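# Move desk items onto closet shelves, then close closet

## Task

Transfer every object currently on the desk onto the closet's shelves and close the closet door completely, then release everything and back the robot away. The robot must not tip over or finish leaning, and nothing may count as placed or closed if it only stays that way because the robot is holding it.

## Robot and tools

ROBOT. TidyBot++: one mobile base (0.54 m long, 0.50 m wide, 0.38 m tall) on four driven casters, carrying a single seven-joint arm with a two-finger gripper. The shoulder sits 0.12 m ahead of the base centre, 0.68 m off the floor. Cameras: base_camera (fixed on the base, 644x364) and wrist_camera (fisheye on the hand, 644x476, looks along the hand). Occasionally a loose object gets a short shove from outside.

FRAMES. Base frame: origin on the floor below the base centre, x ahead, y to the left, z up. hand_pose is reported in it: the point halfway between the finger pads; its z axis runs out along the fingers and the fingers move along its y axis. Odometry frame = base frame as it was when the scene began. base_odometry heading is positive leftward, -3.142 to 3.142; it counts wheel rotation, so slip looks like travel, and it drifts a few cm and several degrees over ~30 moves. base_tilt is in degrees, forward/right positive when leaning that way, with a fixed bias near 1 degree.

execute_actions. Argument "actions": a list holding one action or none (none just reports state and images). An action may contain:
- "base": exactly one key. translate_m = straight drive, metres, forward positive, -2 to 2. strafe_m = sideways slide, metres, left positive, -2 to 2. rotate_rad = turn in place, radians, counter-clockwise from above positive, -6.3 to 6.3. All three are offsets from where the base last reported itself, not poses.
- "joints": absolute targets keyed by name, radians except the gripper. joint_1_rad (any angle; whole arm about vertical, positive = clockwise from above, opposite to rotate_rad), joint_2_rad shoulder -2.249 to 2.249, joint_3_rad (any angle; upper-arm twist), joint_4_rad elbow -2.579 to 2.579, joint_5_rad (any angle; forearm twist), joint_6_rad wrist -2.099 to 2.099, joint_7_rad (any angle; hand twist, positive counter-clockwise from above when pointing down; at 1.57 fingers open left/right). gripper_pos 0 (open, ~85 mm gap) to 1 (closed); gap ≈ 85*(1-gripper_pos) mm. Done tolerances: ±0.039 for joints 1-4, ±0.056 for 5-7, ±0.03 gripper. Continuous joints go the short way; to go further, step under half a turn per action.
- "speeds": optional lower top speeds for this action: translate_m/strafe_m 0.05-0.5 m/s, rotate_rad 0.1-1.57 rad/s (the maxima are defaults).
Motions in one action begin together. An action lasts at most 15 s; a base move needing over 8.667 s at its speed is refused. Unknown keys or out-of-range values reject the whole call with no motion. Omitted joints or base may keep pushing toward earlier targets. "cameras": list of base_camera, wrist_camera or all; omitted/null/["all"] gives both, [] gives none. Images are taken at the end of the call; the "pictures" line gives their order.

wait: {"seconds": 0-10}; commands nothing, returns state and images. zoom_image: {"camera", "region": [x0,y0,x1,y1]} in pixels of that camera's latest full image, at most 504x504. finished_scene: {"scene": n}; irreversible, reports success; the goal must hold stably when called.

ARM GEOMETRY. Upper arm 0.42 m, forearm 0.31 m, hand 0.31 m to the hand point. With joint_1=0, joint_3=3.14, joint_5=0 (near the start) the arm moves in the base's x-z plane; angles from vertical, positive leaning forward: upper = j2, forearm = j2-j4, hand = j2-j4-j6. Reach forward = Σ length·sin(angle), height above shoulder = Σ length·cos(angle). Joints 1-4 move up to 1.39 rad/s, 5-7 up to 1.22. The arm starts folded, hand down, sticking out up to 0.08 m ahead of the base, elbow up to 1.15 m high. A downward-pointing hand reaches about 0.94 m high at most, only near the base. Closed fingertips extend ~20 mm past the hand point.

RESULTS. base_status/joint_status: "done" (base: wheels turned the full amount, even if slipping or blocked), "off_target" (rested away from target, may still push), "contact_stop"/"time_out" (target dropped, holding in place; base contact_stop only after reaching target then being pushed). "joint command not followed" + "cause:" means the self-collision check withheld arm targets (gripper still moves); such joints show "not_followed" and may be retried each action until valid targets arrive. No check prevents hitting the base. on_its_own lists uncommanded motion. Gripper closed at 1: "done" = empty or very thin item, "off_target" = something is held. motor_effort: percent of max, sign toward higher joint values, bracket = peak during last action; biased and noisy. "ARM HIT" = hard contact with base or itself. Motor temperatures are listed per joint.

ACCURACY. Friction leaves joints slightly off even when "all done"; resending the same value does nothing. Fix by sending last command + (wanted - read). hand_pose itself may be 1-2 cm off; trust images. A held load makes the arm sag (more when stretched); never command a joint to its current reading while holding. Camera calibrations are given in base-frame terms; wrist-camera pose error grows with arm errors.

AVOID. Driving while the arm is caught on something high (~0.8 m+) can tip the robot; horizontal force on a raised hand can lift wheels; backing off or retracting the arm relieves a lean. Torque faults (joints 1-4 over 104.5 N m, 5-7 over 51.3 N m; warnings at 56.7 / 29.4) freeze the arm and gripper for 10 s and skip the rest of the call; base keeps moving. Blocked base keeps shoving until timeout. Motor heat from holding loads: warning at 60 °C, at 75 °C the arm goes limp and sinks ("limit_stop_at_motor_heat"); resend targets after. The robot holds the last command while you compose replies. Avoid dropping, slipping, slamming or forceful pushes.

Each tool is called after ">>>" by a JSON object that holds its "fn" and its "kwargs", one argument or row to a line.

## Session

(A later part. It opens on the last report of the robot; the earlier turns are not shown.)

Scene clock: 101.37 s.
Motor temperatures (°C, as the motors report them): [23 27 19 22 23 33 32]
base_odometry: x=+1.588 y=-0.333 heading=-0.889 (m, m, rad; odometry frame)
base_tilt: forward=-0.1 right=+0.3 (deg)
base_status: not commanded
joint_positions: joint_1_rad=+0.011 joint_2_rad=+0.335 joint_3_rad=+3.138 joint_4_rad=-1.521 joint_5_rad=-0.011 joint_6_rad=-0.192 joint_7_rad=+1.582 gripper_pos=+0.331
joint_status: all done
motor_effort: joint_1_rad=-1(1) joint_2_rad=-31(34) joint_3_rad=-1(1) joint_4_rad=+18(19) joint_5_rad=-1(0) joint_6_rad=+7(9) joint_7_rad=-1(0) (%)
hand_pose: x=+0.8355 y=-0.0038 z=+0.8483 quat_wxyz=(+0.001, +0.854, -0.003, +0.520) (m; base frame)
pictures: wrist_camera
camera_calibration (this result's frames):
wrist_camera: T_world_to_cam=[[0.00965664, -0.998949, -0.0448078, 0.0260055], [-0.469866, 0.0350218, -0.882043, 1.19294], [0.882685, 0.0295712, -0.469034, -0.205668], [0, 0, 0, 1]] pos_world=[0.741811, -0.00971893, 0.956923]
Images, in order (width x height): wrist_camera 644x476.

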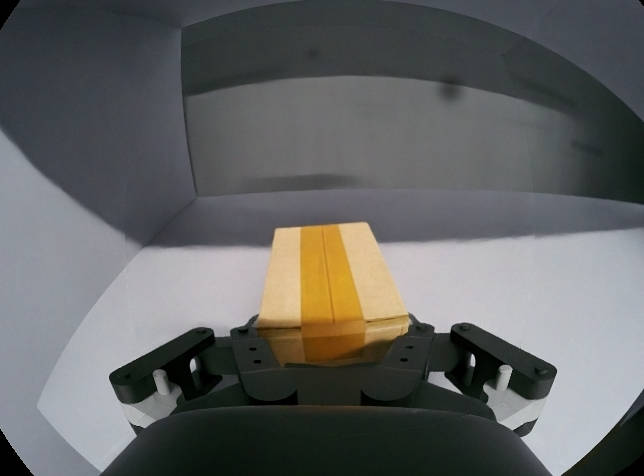

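>>> {"fn": "execute_actions", "kwargs": {
  "actions": [
    {"joints":{"gripper_pos":0,"joint_2_rad":0.32}}
  ],
  "cameras": []
}}

>>> {"fn": "execute_actions", "kwargs": {
  "actions": [
    {"base":{"translate_m":-1.2}}
  ],
  "cameras": []
}}

>>> {"fn": "execute_actions", "kwargs": {
  "actions": [
    {"base":{"rotate_rad":-3.14},"joints":{"joint_2_rad":0.23,"joint_4_rad":-1.205,"joint_6_rad":-0.56}}
  ],
  "cameras": []
}}

>>> {"fn": "execute_actions", "kwargs": {
  "actions": [
    {"base":{"strafe_m":1.4}}
  ],
  "cameras": []
}}

>>> {"fn": "execute_actions", "kwargs": {
  "actions": [
    {"base":{"translate_m":1.06}}
  ]
}}

Scene clock: 112.00 s.
Motor temperatures (°C, as the motors report them): [23 27 19 22 23 33 32]
base_odometry: x=+1.588 y=-0.333 heading=-0.889 (m, m, rad; odometry frame)
base_tilt: forward=-0.2 right=+0.3 (deg)
base_status: not commanded
joint_positions: joint_1_rad=+0.011 joint_2_rad=+0.331 joint_3_rad=+3.138 joint_4_rad=-1.521 joint_5_rad=-0.011 joint_6_rad=-0.192 joint_7_rad=+1.582 gripper_pos=+0.000
joint_status: all done
motor_effort: joint_1_rad=-1(1) joint_2_rad=-30(34) joint_3_rad=-1(0) joint_4_rad=+18(19) joint_5_rad=+0(1) joint_6_rad=+8(9) joint_7_rad=-1(1) (%)
hand_pose: x=+0.8349 y=-0.0038 z=+0.8505 quat_wxyz=(+0.001, +0.853, -0.003, +0.522) (m; base frame)
pictures: none
No camera images: the call's "cameras" was empty. Leave "cameras" out to get every camera's image.

Scene clock: 115.90 s.
Motor temperatures (°C, as the motors report them): [23 27 19 22 23 33 32]
base_odometry: x=+0.830 y=+0.598 heading=-0.888 (m, m, rad; odometry frame)
base_tilt: forward=-0.1 right=+0.3 (deg)
base_status: done
joint_positions: joint_1_rad=+0.011 joint_2_rad=+0.323 joint_3_rad=+3.139 joint_4_rad=-1.521 joint_5_rad=-0.011 joint_6_rad=-0.192 joint_7_rad=+1.582 gripper_pos=+0.000
joint_status: not commanded
motor_effort: joint_1_rad=-1(5) joint_2_rad=-31(35) joint_3_rad=-1(4) joint_4_rad=+18(19) joint_5_rad=+0(1) joint_6_rad=+8(9) joint_7_rad=-1(0) (%)
hand_pose: x=+0.8334 y=-0.0046 z=+0.8567 quat_wxyz=(+0.001, +0.851, -0.003, +0.525) (m; base frame)
pictures: none
No camera images: the call's "cameras" was empty. Leave "cameras" out to get every camera's image.

Scene clock: 119.27 s.
Motor temperatures (°C, as the motors report them): [23 27 19 22 23 33 32]
base_odometry: x=+0.830 y=+0.598 heading=+2.256 (m, m, rad; odometry frame)
base_tilt: forward=-0.2 right=+0.3 (deg)
base_status: done
joint_positions: joint_1_rad=+0.019 joint_2_rad=+0.245 joint_3_rad=+3.146 joint_4_rad=-1.217 joint_5_rad=-0.011 joint_6_rad=-0.516 joint_7_rad=+1.582 gripper_pos=+0.000
joint_status: all done
motor_effort: joint_1_rad=-1(4) joint_2_rad=-30(34) joint_3_rad=+0(4) joint_4_rad=+18(19) joint_5_rad=-1(1) joint_6_rad=+9(9) joint_7_rad=-1(1) (%)
hand_pose: x=+0.8194 y=-0.0130 z=+1.0008 quat_wxyz=(+0.005, +0.835, -0.007, +0.550) (m; base frame)
pictures: none
No camera images: the call's "cameras" was empty. Leave "cameras" out to get every camera's image.

Scene clock: 123.47 s.
Motor temperatures (°C, as the motors report them): [23 27 19 22 23 33 32]
base_odometry: x=-0.255 y=-0.287 heading=+2.255 (m, m, rad; odometry frame)
base_tilt: forward=-0.2 right=+0.3 (deg)
base_status: done
joint_positions: joint_1_rad=+0.019 joint_2_rad=+0.245 joint_3_rad=+3.145 joint_4_rad=-1.217 joint_5_rad=-0.011 joint_6_rad=-0.516 joint_7_rad=+1.582 gripper_pos=+0.000
joint_status: not commanded
motor_effort: joint_1_rad=-1(4) joint_2_rad=-29(31) joint_3_rad=-1(3) joint_4_rad=+18(19) joint_5_rad=+0(1) joint_6_rad=+8(9) joint_7_rad=-1(1) (%)
hand_pose: x=+0.8192 y=-0.0122 z=+1.0010 quat_wxyz=(+0.004, +0.835, -0.007, +0.550) (m; base frame)
pictures: none
No camera images: the call's "cameras" was empty. Leave "cameras" out to get every camera's image.

Scene clock: 126.97 s.
Motor temperatures (°C, as the motors report them): [23 27 19 22 23 33 32]
base_odometry: x=-0.926 y=+0.534 heading=+2.256 (m, m, rad; odometry frame)
base_tilt: forward=-0.1 right=+0.3 (deg)
base_status: done
joint_positions: joint_1_rad=+0.019 joint_2_rad=+0.233 joint_3_rad=+3.145 joint_4_rad=-1.217 joint_5_rad=-0.011 joint_6_rad=-0.521 joint_7_rad=+1.582 gripper_pos=+0.000
joint_status: not commanded
motor_effort: joint_1_rad=-1(2) joint_2_rad=-29(32) joint_3_rad=-1(1) joint_4_rad=+19(19) joint_5_rad=-1(1) joint_6_rad=+9(9) joint_7_rad=+0(1) (%)
hand_pose: x=+0.8150 y=-0.0121 z=+1.0075 quat_wxyz=(+0.004, +0.834, -0.007, +0.552) (m; base frame)
pictures: base_camera, wrist_camera
camera_calibration (this result's frames):
wrist_camera: T_world_to_cam=[[0.00230071, -0.999129, -0.0416699, 0.027852], [-0.401135, 0.0372484, -0.915261, 1.30156], [0.916016, 0.018821, -0.4007, -0.208826], [0, 0, 0, 1]] pos_world=[0.713326, -0.016723, 1.10875]
Images, in order (width x height): base_camera 644x364, wrist_camera 644x476.

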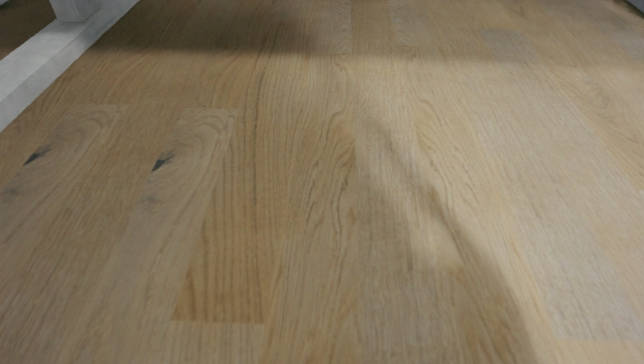

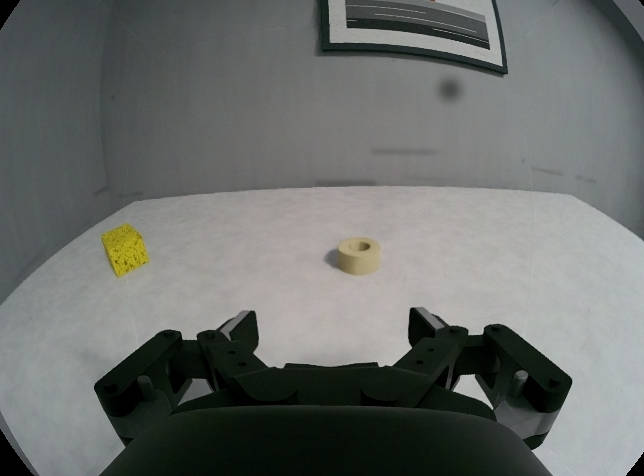

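>>> {"fn": "execute_actions", "kwargs": {
  "actions": [
    {"base":{"strafe_m":-0.028},"joints":{"joint_2_rad":0.315}}
  ],
  "cameras": []
}}

>>> {"fn": "execute_actions", "kwargs": {
  "actions": [
    {"base":{"translate_m":0.165},"speeds":{"translate_m":0.15}}
  ],
  "cameras": ["wrist_camera"]
}}

Scene clock: 131.50 s.
Motor temperatures (°C, as the motors report them): [23 27 19 22 23 33 32]
base_odometry: x=-0.904 y=+0.552 heading=+2.256 (m, m, rad; odometry frame)
base_tilt: forward=-0.1 right=+0.3 (deg)
base_status: done
joint_positions: joint_1_rad=+0.021 joint_2_rad=+0.310 joint_3_rad=+3.147 joint_4_rad=-1.212 joint_5_rad=-0.012 joint_6_rad=-0.521 joint_7_rad=+1.584 gripper_pos=+0.000
joint_status: all done
motor_effort: joint_1_rad=-1(2) joint_2_rad=-31(33) joint_3_rad=-1(2) joint_4_rad=+18(20) joint_5_rad=+0(2) joint_6_rad=+8(9) joint_7_rad=-1(2) (%)
hand_pose: x=+0.8385 y=-0.0148 z=+0.9559 quat_wxyz=(+0.006, +0.853, -0.008, +0.522) (m; base frame)
pictures: none
No camera images: the call's "cameras" was empty. Leave "cameras" out to get every camera's image.

Scene clock: 133.27 s.
Motor temperatures (°C, as the motors report them): [23 27 19 22 23 33 32]
base_odometry: x=-1.008 y=+0.680 heading=+2.255 (m, m, rad; odometry frame)
base_tilt: forward=-0.1 right=+0.3 (deg)
base_status: done
joint_positions: joint_1_rad=+0.021 joint_2_rad=+0.312 joint_3_rad=+3.147 joint_4_rad=-1.212 joint_5_rad=-0.012 joint_6_rad=-0.521 joint_7_rad=+1.584 gripper_pos=+0.000
joint_status: not commanded
motor_effort: joint_1_rad=-1(1) joint_2_rad=-31(34) joint_3_rad=-1(1) joint_4_rad=+19(20) joint_5_rad=+0(1) joint_6_rad=+9(9) joint_7_rad=-1(1) (%)
hand_pose: x=+0.8391 y=-0.0148 z=+0.9547 quat_wxyz=(+0.006, +0.853, -0.008, +0.521) (m; base frame)
pictures: wrist_camera
camera_calibration (this result's frames):
wrist_camera: T_world_to_cam=[[-0.0034807, -0.99914, -0.041327, 0.027417], [-0.467824, 0.0381528, -0.882998, 1.28811], [0.883815, 0.0162603, -0.467555, -0.161158], [0, 0, 0, 1]] pos_world=[0.74514, -0.0191313, 1.06318]
Images, in order (width x height): wrist_camera 644x476.

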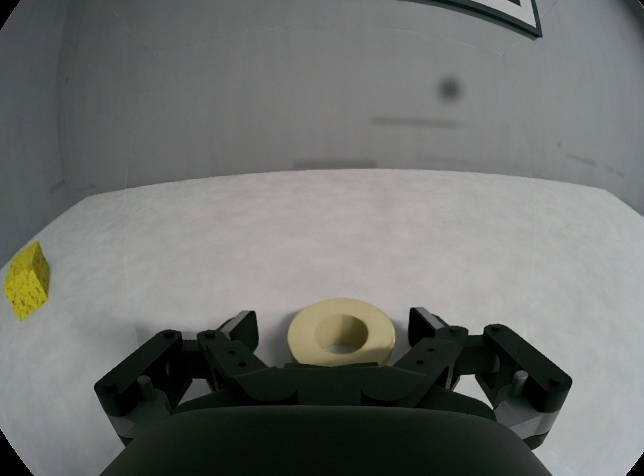

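>>> {"fn": "execute_actions", "kwargs": {
  "actions": [
    {"joints":{"gripper_pos":1}}
  ],
  "cameras": []
}}

>>> {"fn": "execute_actions", "kwargs": {
  "actions": [
    {"base":{"translate_m":-1.2},"joints":{"joint_2_rad":0.25}}
  ],
  "cameras": []
}}

>>> {"fn": "execute_actions", "kwargs": {
  "actions": [
    {"base":{"strafe_m":-1.22},"joints":{"joint_4_rad":-1.53,"joint_6_rad":-0.16}}
  ],
  "cameras": []
}}

>>> {"fn": "execute_actions", "kwargs": {
  "actions": [
    {"base":{"rotate_rad":3.14}}
  ],
  "cameras": []
}}

>>> {"fn": "execute_actions", "kwargs": {
  "actions": [
    {"base":{"translate_m":1.2}}
  ]
}}

Scene clock: 140.73 s.
Motor temperatures (°C, as the motors report them): [23 27 19 22 23 33 32]
base_odometry: x=-1.008 y=+0.680 heading=+2.255 (m, m, rad; odometry frame)
base_tilt: forward=-0.1 right=+0.3 (deg)
base_status: not commanded
joint_positions: joint_1_rad=+0.021 joint_2_rad=+0.308 joint_3_rad=+3.147 joint_4_rad=-1.210 joint_5_rad=-0.012 joint_6_rad=-0.521 joint_7_rad=+1.584 gripper_pos=+0.479
joint_status: gripper_pos off_target (ended at +0.479, target +1.000)
motor_effort: joint_1_rad=-1(3) joint_2_rad=-29(32) joint_3_rad=+0(2) joint_4_rad=+17(18) joint_5_rad=+0(1) joint_6_rad=+7(8) joint_7_rad=-1(1) (%)
hand_pose: x=+0.8382 y=-0.0148 z=+0.9591 quat_wxyz=(+0.006, +0.852, -0.008, +0.524) (m; base frame)
pictures: none
No camera images: the call's "cameras" was empty. Leave "cameras" out to get every camera's image.

Scene clock: 144.70 s.
Motor temperatures (°C, as the motors report them): [23 27 19 22 23 33 32]
base_odometry: x=-0.249 y=-0.250 heading=+2.255 (m, m, rad; odometry frame)
base_tilt: forward=-0.1 right=+0.3 (deg)
base_status: done
joint_positions: joint_1_rad=+0.021 joint_2_rad=+0.253 joint_3_rad=+3.146 joint_4_rad=-1.209 joint_5_rad=-0.012 joint_6_rad=-0.524 joint_7_rad=+1.584 gripper_pos=+0.479
joint_status: all done
motor_effort: joint_1_rad=-1(2) joint_2_rad=-30(36) joint_3_rad=-1(2) joint_4_rad=+19(19) joint_5_rad=-1(0) joint_6_rad=+9(9) joint_7_rad=-1(1) (%)
hand_pose: x=+0.8215 y=-0.0139 z=+0.9979 quat_wxyz=(+0.005, +0.838, -0.008, +0.546) (m; base frame)
pictures: none
No camera images: the call's "cameras" was empty. Leave "cameras" out to get every camera's image.

Scene clock: 148.53 s.
Motor temperatures (°C, as the motors report them): [23 27 19 22 23 33 32]
base_odometry: x=+0.696 y=+0.521 heading=+2.255 (m, m, rad; odometry frame)
base_tilt: forward=-0.1 right=+0.3 (deg)
base_status: done
joint_positions: joint_1_rad=+0.021 joint_2_rad=+0.252 joint_3_rad=+3.145 joint_4_rad=-1.514 joint_5_rad=-0.012 joint_6_rad=-0.204 joint_7_rad=+1.584 gripper_pos=+0.479
joint_status: all done
motor_effort: joint_1_rad=-1(3) joint_2_rad=-29(31) joint_3_rad=+0(3) joint_4_rad=+18(20) joint_5_rad=+0(0) joint_6_rad=+9(9) joint_7_rad=+0(1) (%)
hand_pose: x=+0.8190 y=-0.0145 z=+0.9068 quat_wxyz=(+0.006, +0.833, -0.009, +0.552) (m; base frame)
pictures: none
No camera images: the call's "cameras" was empty. Leave "cameras" out to get every camera's image.

Scene clock: 152.00 s.
Motor temperatures (°C, as the motors report them): [23 27 19 22 23 33 32]
base_odometry: x=+0.696 y=+0.521 heading=-0.889 (m, m, rad; odometry frame)
base_tilt: forward=-0.1 right=+0.3 (deg)
base_status: done
joint_positions: joint_1_rad=+0.018 joint_2_rad=+0.256 joint_3_rad=+3.140 joint_4_rad=-1.514 joint_5_rad=-0.012 joint_6_rad=-0.201 joint_7_rad=+1.584 gripper_pos=+0.479
joint_status: not commanded
motor_effort: joint_1_rad=-1(5) joint_2_rad=-30(34) joint_3_rad=-1(4) joint_4_rad=+19(20) joint_5_rad=+0(1) joint_6_rad=+9(9) joint_7_rad=-1(1) (%)
hand_pose: x=+0.8202 y=-0.0101 z=+0.9050 quat_wxyz=(+0.004, +0.834, -0.006, +0.552) (m; base frame)
pictures: none
No camera images: the call's "cameras" was empty. Leave "cameras" out to get every camera's image.

Scene clock: 155.77 s.
Motor temperatures (°C, as the motors report them): [23 27 19 22 23 33 32]
base_odometry: x=+1.454 y=-0.409 heading=-0.888 (m, m, rad; odometry frame)
base_tilt: forward=-0.1 right=+0.3 (deg)
base_status: done
joint_positions: joint_1_rad=+0.018 joint_2_rad=+0.254 joint_3_rad=+3.140 joint_4_rad=-1.515 joint_5_rad=-0.012 joint_6_rad=-0.200 joint_7_rad=+1.584 gripper_pos=+0.479
joint_status: not commanded
motor_effort: joint_1_rad=-1(2) joint_2_rad=-30(33) joint_3_rad=-1(1) joint_4_rad=+18(20) joint_5_rad=+0(0) joint_6_rad=+9(9) joint_7_rad=-1(1) (%)
hand_pose: x=+0.8198 y=-0.0101 z=+0.9060 quat_wxyz=(+0.004, +0.833, -0.006, +0.553) (m; base frame)
pictures: base_camera, wrist_camera
camera_calibration (this result's frames):
wrist_camera: T_world_to_cam=[[0.0041052, -0.999119, -0.0417686, 0.0242426], [-0.399961, 0.036642, -0.915799, 1.21003], [0.916523, 0.0204654, -0.399458, -0.25538], [0, 0, 0, 1]] pos_world=[0.717925, -0.0148902, 1.00714]
Images, in order (width x height): base_camera 644x364, wrist_camera 644x476.

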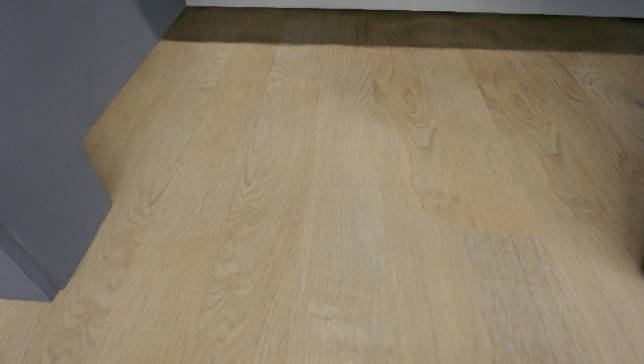

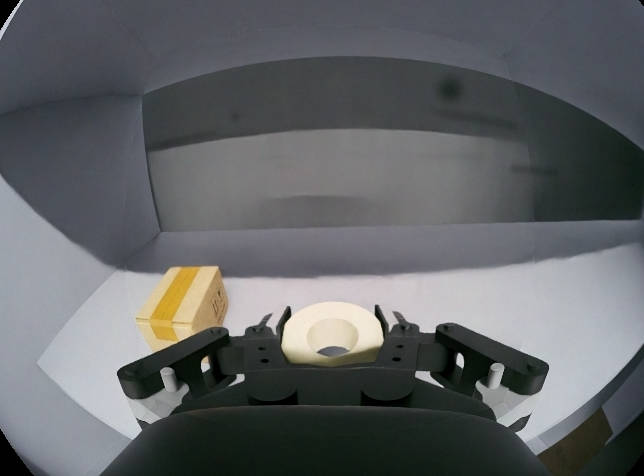

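>>> {"fn": "execute_actions", "kwargs": {
  "actions": [
    {"joints":{"joint_2_rad":0.345}}
  ],
  "cameras": []
}}

>>> {"fn": "execute_actions", "kwargs": {
  "actions": [
    {"joints":{"gripper_pos":0.15}}
  ],
  "cameras": []
}}

>>> {"fn": "execute_actions", "kwargs": {
  "actions": [
    {"base":{"translate_m":-1.2},"joints":{"joint_2_rad":0.315}}
  ],
  "cameras": ["wrist_camera"]
}}

>>> {"fn": "execute_actions", "kwargs": {
  "actions": [
    {"base":{"rotate_rad":-3.16},"joints":{"joint_2_rad":0.23,"joint_4_rad":-1.205,"joint_6_rad":-0.56,"gripper_pos":0}}
  ],
  "cameras": []
}}

>>> {"fn": "execute_actions", "kwargs": {
  "actions": [
    {"base":{"strafe_m":1.55}}
  ],
  "cameras": []
}}

>>> {"fn": "execute_actions", "kwargs": {
  "actions": [
    {"base":{"translate_m":1.0}}
  ]
}}

Scene clock: 163.97 s.
Motor temperatures (°C, as the motors report them): [23 27 19 22 23 33 32]
base_odometry: x=+1.454 y=-0.409 heading=-0.888 (m, m, rad; odometry frame)
base_tilt: forward=-0.1 right=+0.3 (deg)
base_status: not commanded
joint_positions: joint_1_rad=+0.018 joint_2_rad=+0.338 joint_3_rad=+3.140 joint_4_rad=-1.517 joint_5_rad=-0.012 joint_6_rad=-0.192 joint_7_rad=+1.584 gripper_pos=+0.479
joint_status: all done
motor_effort: joint_1_rad=-1(1) joint_2_rad=-32(34) joint_3_rad=-1(1) joint_4_rad=+18(19) joint_5_rad=+0(1) joint_6_rad=+9(9) joint_7_rad=-1(1) (%)
hand_pose: x=+0.8369 y=-0.0104 z=+0.8477 quat_wxyz=(+0.004, +0.854, -0.006, +0.520) (m; base frame)
pictures: none
No camera images: the call's "cameras" was empty. Leave "cameras" out to get every camera's image.

Scene clock: 165.00 s.
Motor temperatures (°C, as the motors report them): [23 27 19 22 23 33 32]
base_odometry: x=+1.454 y=-0.409 heading=-0.888 (m, m, rad; odometry frame)
base_tilt: forward=-0.1 right=+0.3 (deg)
base_status: not commanded
joint_positions: joint_1_rad=+0.018 joint_2_rad=+0.338 joint_3_rad=+3.140 joint_4_rad=-1.517 joint_5_rad=-0.012 joint_6_rad=-0.192 joint_7_rad=+1.584 gripper_pos=+0.150
joint_status: all done
motor_effort: joint_1_rad=-1(1) joint_2_rad=-32(33) joint_3_rad=+0(1) joint_4_rad=+17(18) joint_5_rad=-1(0) joint_6_rad=+8(9) joint_7_rad=+0(1) (%)
hand_pose: x=+0.8369 y=-0.0104 z=+0.8477 quat_wxyz=(+0.004, +0.854, -0.006, +0.520) (m; base frame)
pictures: none
No camera images: the call's "cameras" was empty. Leave "cameras" out to get every camera's image.

Scene clock: 168.90 s.
Motor temperatures (°C, as the motors report them): [23 27 19 22 23 33 32]
base_odometry: x=+0.697 y=+0.522 heading=-0.888 (m, m, rad; odometry frame)
base_tilt: forward=-0.1 right=+0.3 (deg)
base_status: done
joint_positions: joint_1_rad=+0.019 joint_2_rad=+0.319 joint_3_rad=+3.141 joint_4_rad=-1.517 joint_5_rad=-0.012 joint_6_rad=-0.192 joint_7_rad=+1.584 gripper_pos=+0.150
joint_status: all done
motor_effort: joint_1_rad=-1(3) joint_2_rad=-31(35) joint_3_rad=-1(2) joint_4_rad=+18(19) joint_5_rad=+0(0) joint_6_rad=+8(9) joint_7_rad=+0(1) (%)
hand_pose: x=+0.8334 y=-0.0109 z=+0.8616 quat_wxyz=(+0.004, +0.849, -0.007, +0.528) (m; base frame)
pictures: wrist_camera
camera_calibration (this result's frames):
wrist_camera: T_world_to_cam=[[0.000764919, -0.999093, -0.0425728, 0.0249427], [-0.45265, 0.0376158, -0.890895, 1.19722], [0.891688, 0.019952, -0.45221, -0.219471], [0, 0, 0, 1]] pos_world=[0.737601, -0.0157354, 0.96841]
Images, in order (width x height): wrist_camera 644x476.

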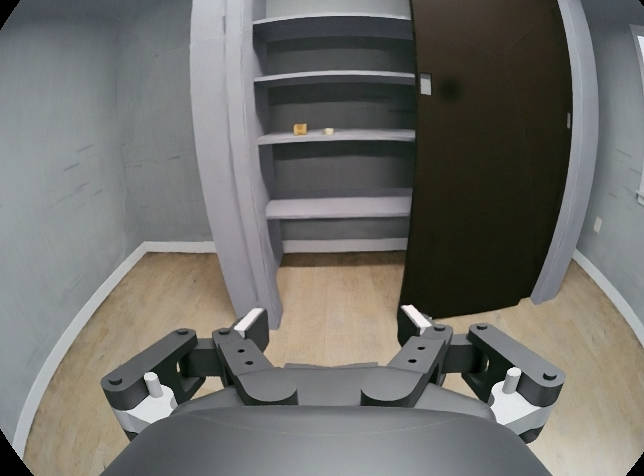

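Scene clock: 172.30 s.
Motor temperatures (°C, as the motors report them): [23 27 19 22 23 33 32]
base_odometry: x=+0.697 y=+0.521 heading=+2.236 (m, m, rad; odometry frame)
base_tilt: forward=-0.1 right=+0.3 (deg)
base_status: done
joint_positions: joint_1_rad=+0.021 joint_2_rad=+0.245 joint_3_rad=+3.147 joint_4_rad=-1.217 joint_5_rad=-0.012 joint_6_rad=-0.516 joint_7_rad=+1.584 gripper_pos=+0.000
joint_status: all done
motor_effort: joint_1_rad=-1(4) joint_2_rad=-29(34) joint_3_rad=+0(4) joint_4_rad=+18(19) joint_5_rad=+0(1) joint_6_rad=+9(9) joint_7_rad=+0(1) (%)
hand_pose: x=+0.8194 y=-0.0143 z=+1.0007 quat_wxyz=(+0.006, +0.835, -0.008, +0.550) (m; base frame)
pictures: none
No camera images: the call's "cameras" was empty. Leave "cameras" out to get every camera's image.

Scene clock: 176.80 s.
Motor temperatures (°C, as the motors report them): [23 28 19 22 23 33 32]
base_odometry: x=-0.524 y=-0.434 heading=+2.235 (m, m, rad; odometry frame)
base_tilt: forward=-0.1 right=+0.3 (deg)
base_status: done
joint_positions: joint_1_rad=+0.021 joint_2_rad=+0.245 joint_3_rad=+3.145 joint_4_rad=-1.217 joint_5_rad=-0.012 joint_6_rad=-0.516 joint_7_rad=+1.584 gripper_pos=+0.000
joint_status: not commanded
motor_effort: joint_1_rad=-1(4) joint_2_rad=-30(31) joint_3_rad=+0(3) joint_4_rad=+19(19) joint_5_rad=+0(1) joint_6_rad=+9(9) joint_7_rad=+0(1) (%)
hand_pose: x=+0.8192 y=-0.0133 z=+1.0009 quat_wxyz=(+0.005, +0.835, -0.007, +0.549) (m; base frame)
pictures: none
No camera images: the call's "cameras" was empty. Leave "cameras" out to get every camera's image.

Scene clock: 180.17 s.
Motor temperatures (°C, as the motors report them): [23 28 19 22 23 33 32]
base_odometry: x=-1.141 y=+0.353 heading=+2.235 (m, m, rad; odometry frame)
base_tilt: forward=-0.1 right=+0.3 (deg)
base_status: done
joint_positions: joint_1_rad=+0.021 joint_2_rad=+0.234 joint_3_rad=+3.145 joint_4_rad=-1.217 joint_5_rad=-0.012 joint_6_rad=-0.521 joint_7_rad=+1.584 gripper_pos=+0.000
joint_status: not commanded
motor_effort: joint_1_rad=-1(2) joint_2_rad=-29(32) joint_3_rad=+0(2) joint_4_rad=+19(20) joint_5_rad=-1(1) joint_6_rad=+9(9) joint_7_rad=-1(1) (%)
hand_pose: x=+0.8150 y=-0.0132 z=+1.0073 quat_wxyz=(+0.005, +0.834, -0.007, +0.552) (m; base frame)
pictures: base_camera, wrist_camera
camera_calibration (this result's frames):
wrist_camera: T_world_to_cam=[[0.00128101, -0.999171, -0.0406871, 0.0265696], [-0.401417, 0.0367514, -0.915158, 1.30155], [0.915895, 0.0175048, -0.401037, -0.208451], [0, 0, 0, 1]] pos_world=[0.71335, -0.0176374, 1.10861]
Images, in order (width x height): base_camera 644x364, wrist_camera 644x476.

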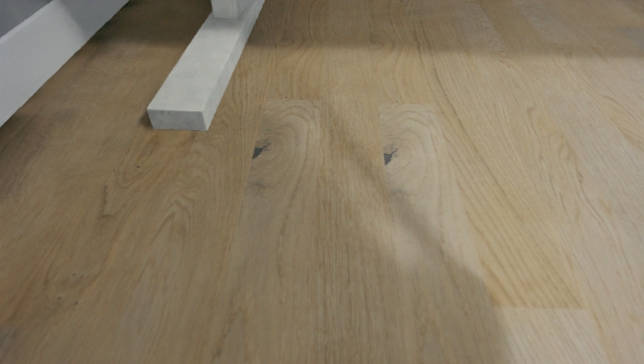

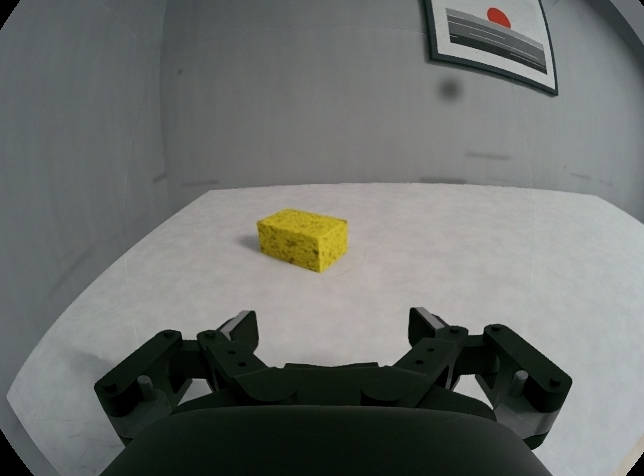

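>>> {"fn": "execute_actions", "kwargs": {
  "actions": [
    {"base":{"strafe_m":-0.465},"joints":{"joint_1_rad":-0.72,"joint_2_rad":0.05,"joint_6_rad":-0.6,"joint_4_rad":-1.42}}
  ],
  "cameras": []
}}

>>> {"fn": "execute_actions", "kwargs": {
  "actions": [
    {"base":{"translate_m":0.34}}
  ]
}}

Scene clock: 187.07 s.
Motor temperatures (°C, as the motors report them): [23 28 19 22 23 33 32]
base_odometry: x=-0.775 y=+0.640 heading=+2.236 (m, m, rad; odometry frame)
base_tilt: forward=-0.1 right=+0.3 (deg)
base_status: done
joint_positions: joint_1_rad=-0.699 joint_2_rad=+0.054 joint_3_rad=+3.144 joint_4_rad=-1.398 joint_5_rad=-0.012 joint_6_rad=-0.557 joint_7_rad=+1.584 gripper_pos=+0.000
joint_status: all done
motor_effort: joint_1_rad=-1(2) joint_2_rad=-22(30) joint_3_rad=+0(2) joint_4_rad=+18(19) joint_5_rad=+0(0) joint_6_rad=+8(9) joint_7_rad=-1(1) (%)
hand_pose: x=+0.5898 y=+0.3985 z=+1.0066 quat_wxyz=(-0.185, +0.792, +0.291, +0.503) (m; base frame)
pictures: none
No camera images: the call's "cameras" was empty. Leave "cameras" out to get every camera's image.

Scene clock: 189.10 s.
Motor temperatures (°C, as the motors report them): [23 28 19 22 23 33 32]
base_odometry: x=-0.985 y=+0.908 heading=+2.235 (m, m, rad; odometry frame)
base_tilt: forward=-0.1 right=+0.3 (deg)
base_status: done
joint_positions: joint_1_rad=-0.702 joint_2_rad=+0.056 joint_3_rad=+3.144 joint_4_rad=-1.401 joint_5_rad=-0.012 joint_6_rad=-0.559 joint_7_rad=+1.584 gripper_pos=+0.000
joint_status: not commanded
motor_effort: joint_1_rad=-1(1) joint_2_rad=-22(26) joint_3_rad=-1(2) joint_4_rad=+18(19) joint_5_rad=-1(1) joint_6_rad=+8(9) joint_7_rad=-1(0) (%)
hand_pose: x=+0.5890 y=+0.3996 z=+1.0039 quat_wxyz=(-0.185, +0.793, +0.292, +0.501) (m; base frame)
pictures: base_camera, wrist_camera
camera_calibration (this result's frames):
wrist_camera: T_world_to_cam=[[0.661097, -0.749105, -0.0423498, -0.0476407], [-0.355951, -0.263444, -0.896602, 1.26701], [0.660492, 0.607815, -0.440807, -0.0555773], [0, 0, 0, 1]] pos_world=[0.519199, 0.33188, 1.10949]
Images, in order (width x height): base_camera 644x364, wrist_camera 644x476.

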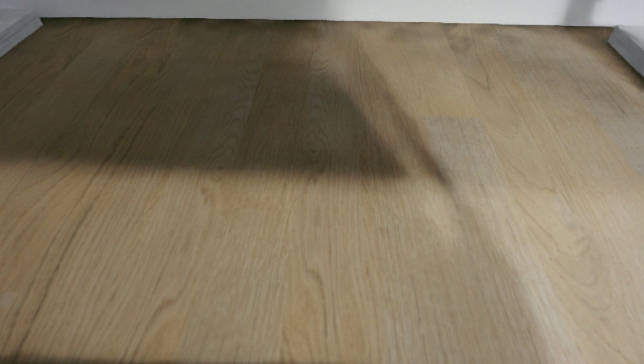

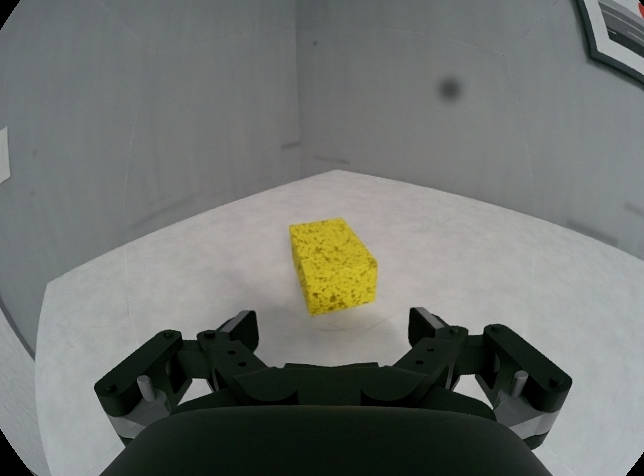

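>>> {"fn": "execute_actions", "kwargs": {
  "actions": [
    {"joints":{"joint_2_rad":0.385,"joint_4_rad":-1.073}}
  ],
  "cameras": ["wrist_camera"]
}}

>>> {"fn": "execute_actions", "kwargs": {
  "actions": [
    {"joints":{"gripper_pos":1}}
  ],
  "cameras": ["wrist_camera"]
}}

Scene clock: 193.77 s.
Motor temperatures (°C, as the motors report them): [23 28 19 22 23 33 32]
base_odometry: x=-0.985 y=+0.908 heading=+2.235 (m, m, rad; odometry frame)
base_tilt: forward=-0.1 right=+0.3 (deg)
base_status: not commanded
joint_positions: joint_1_rad=-0.702 joint_2_rad=+0.389 joint_3_rad=+3.144 joint_4_rad=-1.094 joint_5_rad=-0.012 joint_6_rad=-0.559 joint_7_rad=+1.584 gripper_pos=+0.000
joint_status: all done
motor_effort: joint_1_rad=-1(1) joint_2_rad=-33(36) joint_3_rad=+0(1) joint_4_rad=+18(19) joint_5_rad=+0(1) joint_6_rad=+8(9) joint_7_rad=+0(1) (%)
hand_pose: x=+0.6906 y=+0.4856 z=+0.9575 quat_wxyz=(-0.181, +0.800, +0.295, +0.490) (m; base frame)
pictures: wrist_camera
camera_calibration (this result's frames):
wrist_camera: T_world_to_cam=[[0.660417, -0.749722, -0.0420265, -0.0519114], [-0.37334, -0.279278, -0.884659, 1.29255], [0.651511, 0.599934, -0.464341, -0.162864], [0, 0, 0, 1]] pos_world=[0.62295, 0.419768, 1.06566]
Images, in order (width x height): wrist_camera 644x476.

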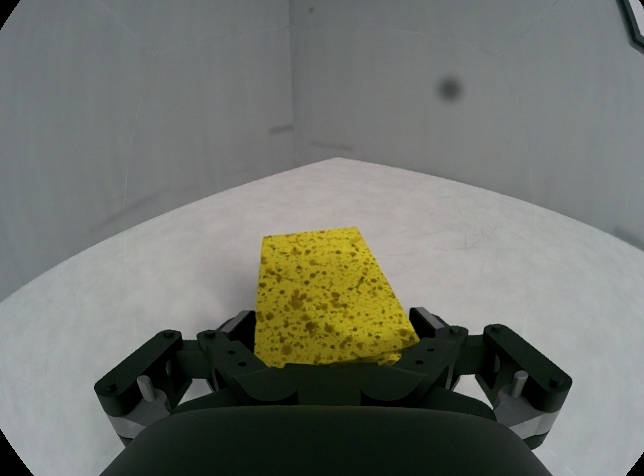

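Scene clock: 194.87 s.
Motor temperatures (°C, as the motors report them): [23 28 19 22 23 33 32]
base_odometry: x=-0.985 y=+0.908 heading=+2.235 (m, m, rad; odometry frame)
base_tilt: forward=-0.1 right=+0.3 (deg)
base_status: not commanded
joint_positions: joint_1_rad=-0.702 joint_2_rad=+0.387 joint_3_rad=+3.144 joint_4_rad=-1.090 joint_5_rad=-0.012 joint_6_rad=-0.559 joint_7_rad=+1.584 gripper_pos=+0.315
joint_status: gripper_pos off_target (ended at +0.315, target +1.000)
motor_effort: joint_1_rad=-1(0) joint_2_rad=-35(36) joint_3_rad=-1(1) joint_4_rad=+19(19) joint_5_rad=-1(0) joint_6_rad=+9(9) joint_7_rad=-1(1) (%)
hand_pose: x=+0.6906 y=+0.4859 z=+0.9610 quat_wxyz=(-0.181, +0.798, +0.295, +0.493) (m; base frame)
pictures: wrist_camera
camera_calibration (this result's frames):
wrist_camera: T_world_to_cam=[[0.660774, -0.749409, -0.0419981, -0.052006], [-0.3695, -0.276074, -0.887273, 1.29404], [0.653336, 0.601805, -0.459329, -0.168339], [0, 0, 0, 1]] pos_world=[0.622496, 0.419585, 1.06866]
Images, in order (width x height): wrist_camera 644x476.

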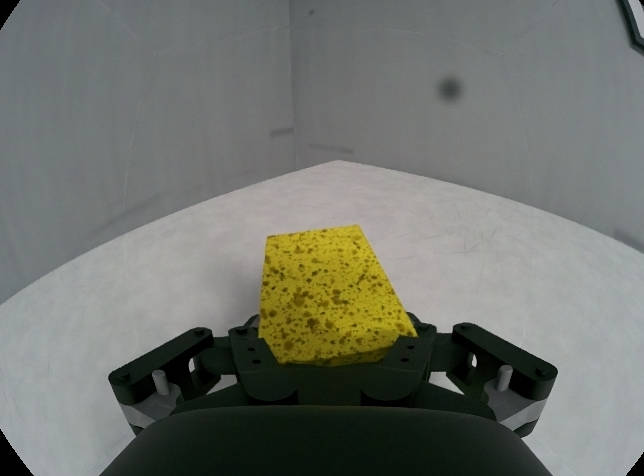

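>>> {"fn": "execute_actions", "kwargs": {
  "actions": [
    {"base":{"translate_m":-1.34},"joints":{"joint_2_rad":0.25}}
  ],
  "cameras": []
}}

>>> {"fn": "execute_actions", "kwargs": {
  "actions": [
    {"base":{"strafe_m":-0.97},"joints":{"joint_1_rad":0.02,"joint_4_rad":-1.53,"joint_6_rad":-0.16}}
  ],
  "cameras": ["wrist_camera"]
}}

>>> {"fn": "execute_actions", "kwargs": {
  "actions": [
    {"base":{"rotate_rad":3.14}}
  ],
  "cameras": []
}}

>>> {"fn": "execute_actions", "kwargs": {
  "actions": [
    {"base":{"translate_m":1.22}}
  ]
}}

Scene clock: 203.43 s.
Motor temperatures (°C, as the motors report them): [23 28 19 22 23 33 32]
base_odometry: x=-0.159 y=-0.147 heading=+2.235 (m, m, rad; odometry frame)
base_tilt: forward=-0.1 right=+0.3 (deg)
base_status: done
joint_positions: joint_1_rad=-0.707 joint_2_rad=+0.252 joint_3_rad=+3.144 joint_4_rad=-1.082 joint_5_rad=-0.012 joint_6_rad=-0.562 joint_7_rad=+1.584 gripper_pos=+0.315
joint_status: all done
motor_effort: joint_1_rad=-1(6) joint_2_rad=-29(38) joint_3_rad=+0(3) joint_4_rad=+19(20) joint_5_rad=+0(1) joint_6_rad=+9(9) joint_7_rad=-1(1) (%)
hand_pose: x=+0.6538 y=+0.4599 z=+1.0640 quat_wxyz=(-0.203, +0.761, +0.283, +0.547) (m; base frame)
pictures: none
No camera images: the call's "cameras" was empty. Leave "cameras" out to get every camera's image.

Scene clock: 206.77 s.
Motor temperatures (°C, as the motors report them): [23 28 19 22 23 33 32]
base_odometry: x=+0.606 y=+0.451 heading=+2.235 (m, m, rad; odometry frame)
base_tilt: forward=-0.1 right=+0.3 (deg)
base_status: done
joint_positions: joint_1_rad=+0.009 joint_2_rad=+0.252 joint_3_rad=+3.148 joint_4_rad=-1.512 joint_5_rad=-0.013 joint_6_rad=-0.205 joint_7_rad=+1.584 gripper_pos=+0.315
joint_status: all done
motor_effort: joint_1_rad=-1(3) joint_2_rad=-29(33) joint_3_rad=-1(3) joint_4_rad=+18(20) joint_5_rad=+0(0) joint_6_rad=+9(9) joint_7_rad=+0(1) (%)
hand_pose: x=+0.8194 y=-0.0080 z=+0.9085 quat_wxyz=(+0.004, +0.833, -0.005, +0.553) (m; base frame)
pictures: wrist_camera
camera_calibration (this result's frames):
wrist_camera: T_world_to_cam=[[0.0065141, -0.99917, -0.040201, 0.0230225], [-0.39886, 0.0342693, -0.916371, 1.21162], [0.916989, 0.0220039, -0.398306, -0.255587], [0, 0, 0, 1]] pos_world=[0.717488, -0.0128941, 1.00942]
Images, in order (width x height): wrist_camera 644x476.

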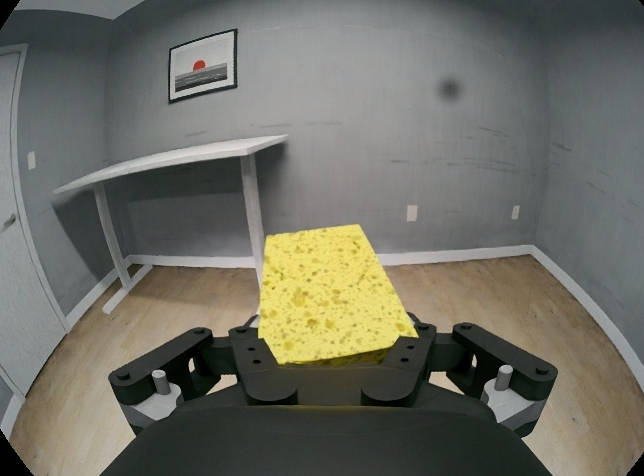

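Scene clock: 210.23 s.
Motor temperatures (°C, as the motors report them): [23 28 19 22 23 33 32]
base_odometry: x=+0.606 y=+0.451 heading=-0.909 (m, m, rad; odometry frame)
base_tilt: forward=-0.2 right=+0.3 (deg)
base_status: done
joint_positions: joint_1_rad=+0.016 joint_2_rad=+0.255 joint_3_rad=+3.140 joint_4_rad=-1.512 joint_5_rad=-0.013 joint_6_rad=-0.201 joint_7_rad=+1.584 gripper_pos=+0.315
joint_status: not commanded
motor_effort: joint_1_rad=-1(3) joint_2_rad=-30(33) joint_3_rad=+0(4) joint_4_rad=+18(19) joint_5_rad=-1(1) joint_6_rad=+9(9) joint_7_rad=+0(1) (%)
hand_pose: x=+0.8206 y=-0.0082 z=+0.9072 quat_wxyz=(+0.003, +0.833, -0.005, +0.554) (m; base frame)
pictures: none
No camera images: the call's "cameras" was empty. Leave "cameras" out to get every camera's image.

Scene clock: 214.03 s.
Motor temperatures (°C, as the motors report them): [23 28 19 22 23 33 32]
base_odometry: x=+1.357 y=-0.511 heading=-0.908 (m, m, rad; odometry frame)
base_tilt: forward=-0.1 right=+0.3 (deg)
base_status: done
joint_positions: joint_1_rad=+0.016 joint_2_rad=+0.253 joint_3_rad=+3.140 joint_4_rad=-1.514 joint_5_rad=-0.013 joint_6_rad=-0.200 joint_7_rad=+1.584 gripper_pos=+0.315
joint_status: not commanded
motor_effort: joint_1_rad=-1(2) joint_2_rad=-30(32) joint_3_rad=-1(2) joint_4_rad=+19(20) joint_5_rad=+0(0) joint_6_rad=+9(9) joint_7_rad=-1(1) (%)
hand_pose: x=+0.8200 y=-0.0082 z=+0.9078 quat_wxyz=(+0.003, +0.832, -0.005, +0.554) (m; base frame)
pictures: base_camera, wrist_camera
camera_calibration (this result's frames):
wrist_camera: T_world_to_cam=[[0.00691821, -0.999096, -0.0419524, 0.0240927], [-0.397279, 0.0357542, -0.917001, 1.21052], [0.917672, 0.0230108, -0.396673, -0.258351], [0, 0, 0, 1]] pos_world=[0.717831, -0.0132655, 1.00858]
Images, in order (width x height): base_camera 644x364, wrist_camera 644x476.

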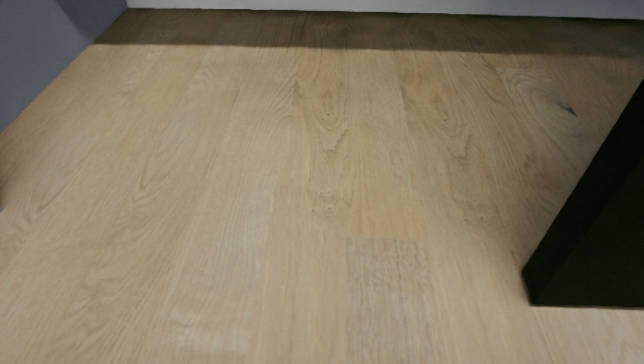

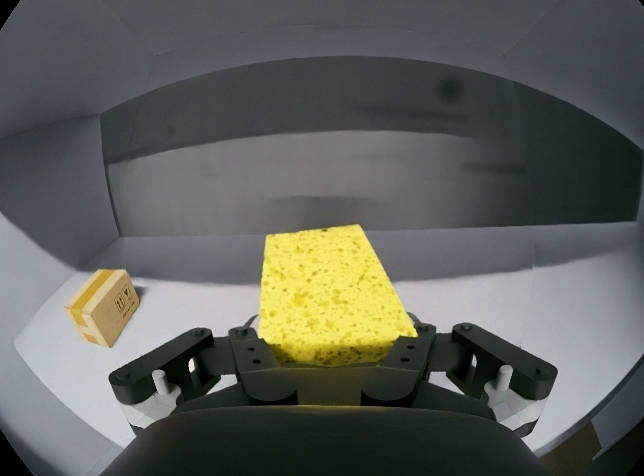

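>>> {"fn": "execute_actions", "kwargs": {
  "actions": [
    {"joints":{"joint_2_rad":0.345}}
  ],
  "cameras": []
}}

>>> {"fn": "execute_actions", "kwargs": {
  "actions": [
    {"joints":{"gripper_pos":0}}
  ],
  "cameras": []
}}

>>> {"fn": "execute_actions", "kwargs": {
  "actions": [
    {"base":{"translate_m":-0.3},"joints":{"joint_2_rad":0.315}}
  ],
  "cameras": ["wrist_camera"]
}}

>>> {"fn": "execute_actions", "kwargs": {
  "actions": [
    {"joints":{"joint_2_rad":-0.36,"joint_4_rad":-2.035,"joint_6_rad":0.16,"gripper_pos":1}}
  ],
  "cameras": []
}}

>>> {"fn": "execute_actions", "kwargs": {
  "actions": [
    {"base":{"strafe_m":-0.22}}
  ]
}}

Scene clock: 219.23 s.
Motor temperatures (°C, as the motors report them): [23 28 19 22 23 33 32]
base_odometry: x=+1.357 y=-0.510 heading=-0.908 (m, m, rad; odometry frame)
base_tilt: forward=-0.1 right=+0.3 (deg)
base_status: not commanded
joint_positions: joint_1_rad=+0.016 joint_2_rad=+0.338 joint_3_rad=+3.140 joint_4_rad=-1.516 joint_5_rad=-0.013 joint_6_rad=-0.192 joint_7_rad=+1.584 gripper_pos=+0.315
joint_status: all done
motor_effort: joint_1_rad=-1(1) joint_2_rad=-31(33) joint_3_rad=-1(1) joint_4_rad=+18(19) joint_5_rad=-1(0) joint_6_rad=+8(9) joint_7_rad=-1(0) (%)
hand_pose: x=+0.8371 y=-0.0084 z=+0.8483 quat_wxyz=(+0.003, +0.854, -0.006, +0.521) (m; base frame)
pictures: none
No camera images: the call's "cameras" was empty. Leave "cameras" out to get every camera's image.

Scene clock: 220.33 s.
Motor temperatures (°C, as the motors report them): [23 28 19 22 23 33 32]
base_odometry: x=+1.357 y=-0.510 heading=-0.908 (m, m, rad; odometry frame)
base_tilt: forward=-0.1 right=+0.3 (deg)
base_status: not commanded
joint_positions: joint_1_rad=+0.016 joint_2_rad=+0.338 joint_3_rad=+3.140 joint_4_rad=-1.516 joint_5_rad=-0.013 joint_6_rad=-0.192 joint_7_rad=+1.584 gripper_pos=+0.000
joint_status: all done
motor_effort: joint_1_rad=-1(1) joint_2_rad=-33(32) joint_3_rad=+0(1) joint_4_rad=+18(19) joint_5_rad=+0(1) joint_6_rad=+8(9) joint_7_rad=-1(1) (%)
hand_pose: x=+0.8371 y=-0.0084 z=+0.8483 quat_wxyz=(+0.003, +0.854, -0.006, +0.521) (m; base frame)
pictures: none
No camera images: the call's "cameras" was empty. Leave "cameras" out to get every camera's image.

Scene clock: 222.33 s.
Motor temperatures (°C, as the motors report them): [23 28 19 22 23 33 32]
base_odometry: x=+1.172 y=-0.274 heading=-0.908 (m, m, rad; odometry frame)
base_tilt: forward=-0.2 right=+0.3 (deg)
base_status: done
joint_positions: joint_1_rad=+0.016 joint_2_rad=+0.314 joint_3_rad=+3.141 joint_4_rad=-1.518 joint_5_rad=-0.013 joint_6_rad=-0.192 joint_7_rad=+1.584 gripper_pos=+0.000
joint_status: all done
motor_effort: joint_1_rad=-1(2) joint_2_rad=-31(36) joint_3_rad=-1(2) joint_4_rad=+18(19) joint_5_rad=+0(1) joint_6_rad=+8(9) joint_7_rad=+0(1) (%)
hand_pose: x=+0.8324 y=-0.0090 z=+0.8643 quat_wxyz=(+0.003, +0.848, -0.006, +0.530) (m; base frame)
pictures: wrist_camera
camera_calibration (this result's frames):
wrist_camera: T_world_to_cam=[[0.0033195, -0.999059, -0.0432471, 0.0254309], [-0.449315, 0.0371459, -0.892601, 1.19784], [0.893367, 0.0223946, -0.448769, -0.221774], [0, 0, 0, 1]] pos_world=[0.736247, -0.0141213, 0.970766]
Images, in order (width x height): wrist_camera 644x476.

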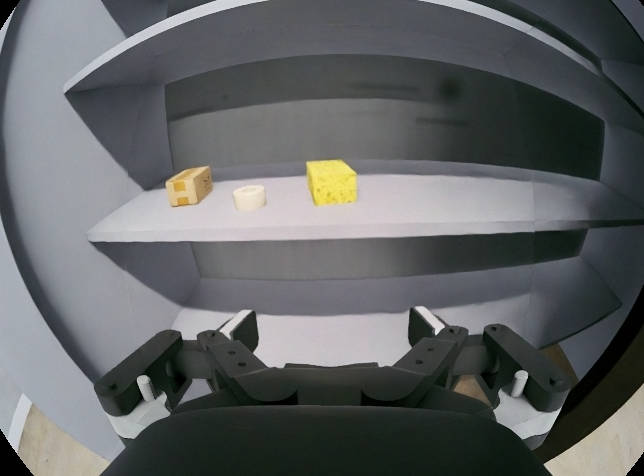

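Scene clock: 224.27 s.
Motor temperatures (°C, as the motors report them): [23 28 19 22 23 33 32]
base_odometry: x=+1.172 y=-0.274 heading=-0.908 (m, m, rad; odometry frame)
base_tilt: forward=-0.2 right=+0.3 (deg)
base_status: not commanded
joint_positions: joint_1_rad=+0.016 joint_2_rad=-0.354 joint_3_rad=+3.141 joint_4_rad=-2.015 joint_5_rad=-0.013 joint_6_rad=+0.117 joint_7_rad=+1.584 gripper_pos=+0.999
joint_status: all done
motor_effort: joint_1_rad=-1(1) joint_2_rad=-9(32) joint_3_rad=+0(1) joint_4_rad=+19(19) joint_5_rad=-1(1) joint_6_rad=+9(9) joint_7_rad=-1(1) (%)
hand_pose: x=+0.5972 y=-0.0065 z=+1.0563 quat_wxyz=(+0.006, +0.698, -0.006, +0.716) (m; base frame)
pictures: none
No camera images: the call's "cameras" was empty. Leave "cameras" out to get every camera's image.

Scene clock: 225.97 s.
Motor temperatures (°C, as the motors report them): [23 28 19 22 23 33 32]
base_odometry: x=+0.999 y=-0.409 heading=-0.909 (m, m, rad; odometry frame)
base_tilt: forward=-0.1 right=+0.3 (deg)
base_status: done
joint_positions: joint_1_rad=+0.016 joint_2_rad=-0.354 joint_3_rad=+3.145 joint_4_rad=-2.016 joint_5_rad=-0.013 joint_6_rad=+0.118 joint_7_rad=+1.584 gripper_pos=+0.999
joint_status: not commanded
motor_effort: joint_1_rad=-1(1) joint_2_rad=-9(9) joint_3_rad=+0(2) joint_4_rad=+19(20) joint_5_rad=-1(0) joint_6_rad=+9(9) joint_7_rad=-1(0) (%)
hand_pose: x=+0.5972 y=-0.0090 z=+1.0564 quat_wxyz=(+0.007, +0.697, -0.008, +0.717) (m; base frame)
pictures: base_camera, wrist_camera
camera_calibration (this result's frames):
wrist_camera: T_world_to_cam=[[0.0130749, -0.999431, -0.0310942, 0.0158534], [0.0144788, 0.0312828, -0.999406, 1.09939], [0.99981, 0.0126169, 0.0148795, -0.478847], [0, 0, 0, 1]] pos_world=[0.462631, -0.0125061, 1.10636]
Images, in order (width x height): base_camera 644x364, wrist_camera 644x476.

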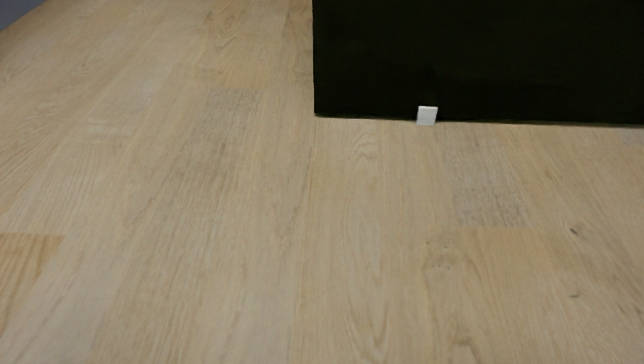

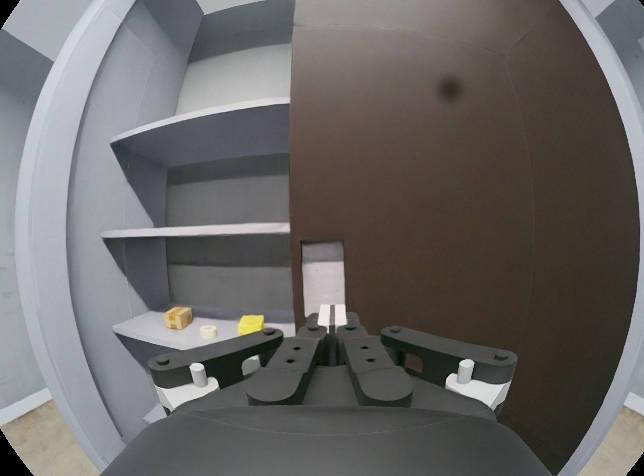

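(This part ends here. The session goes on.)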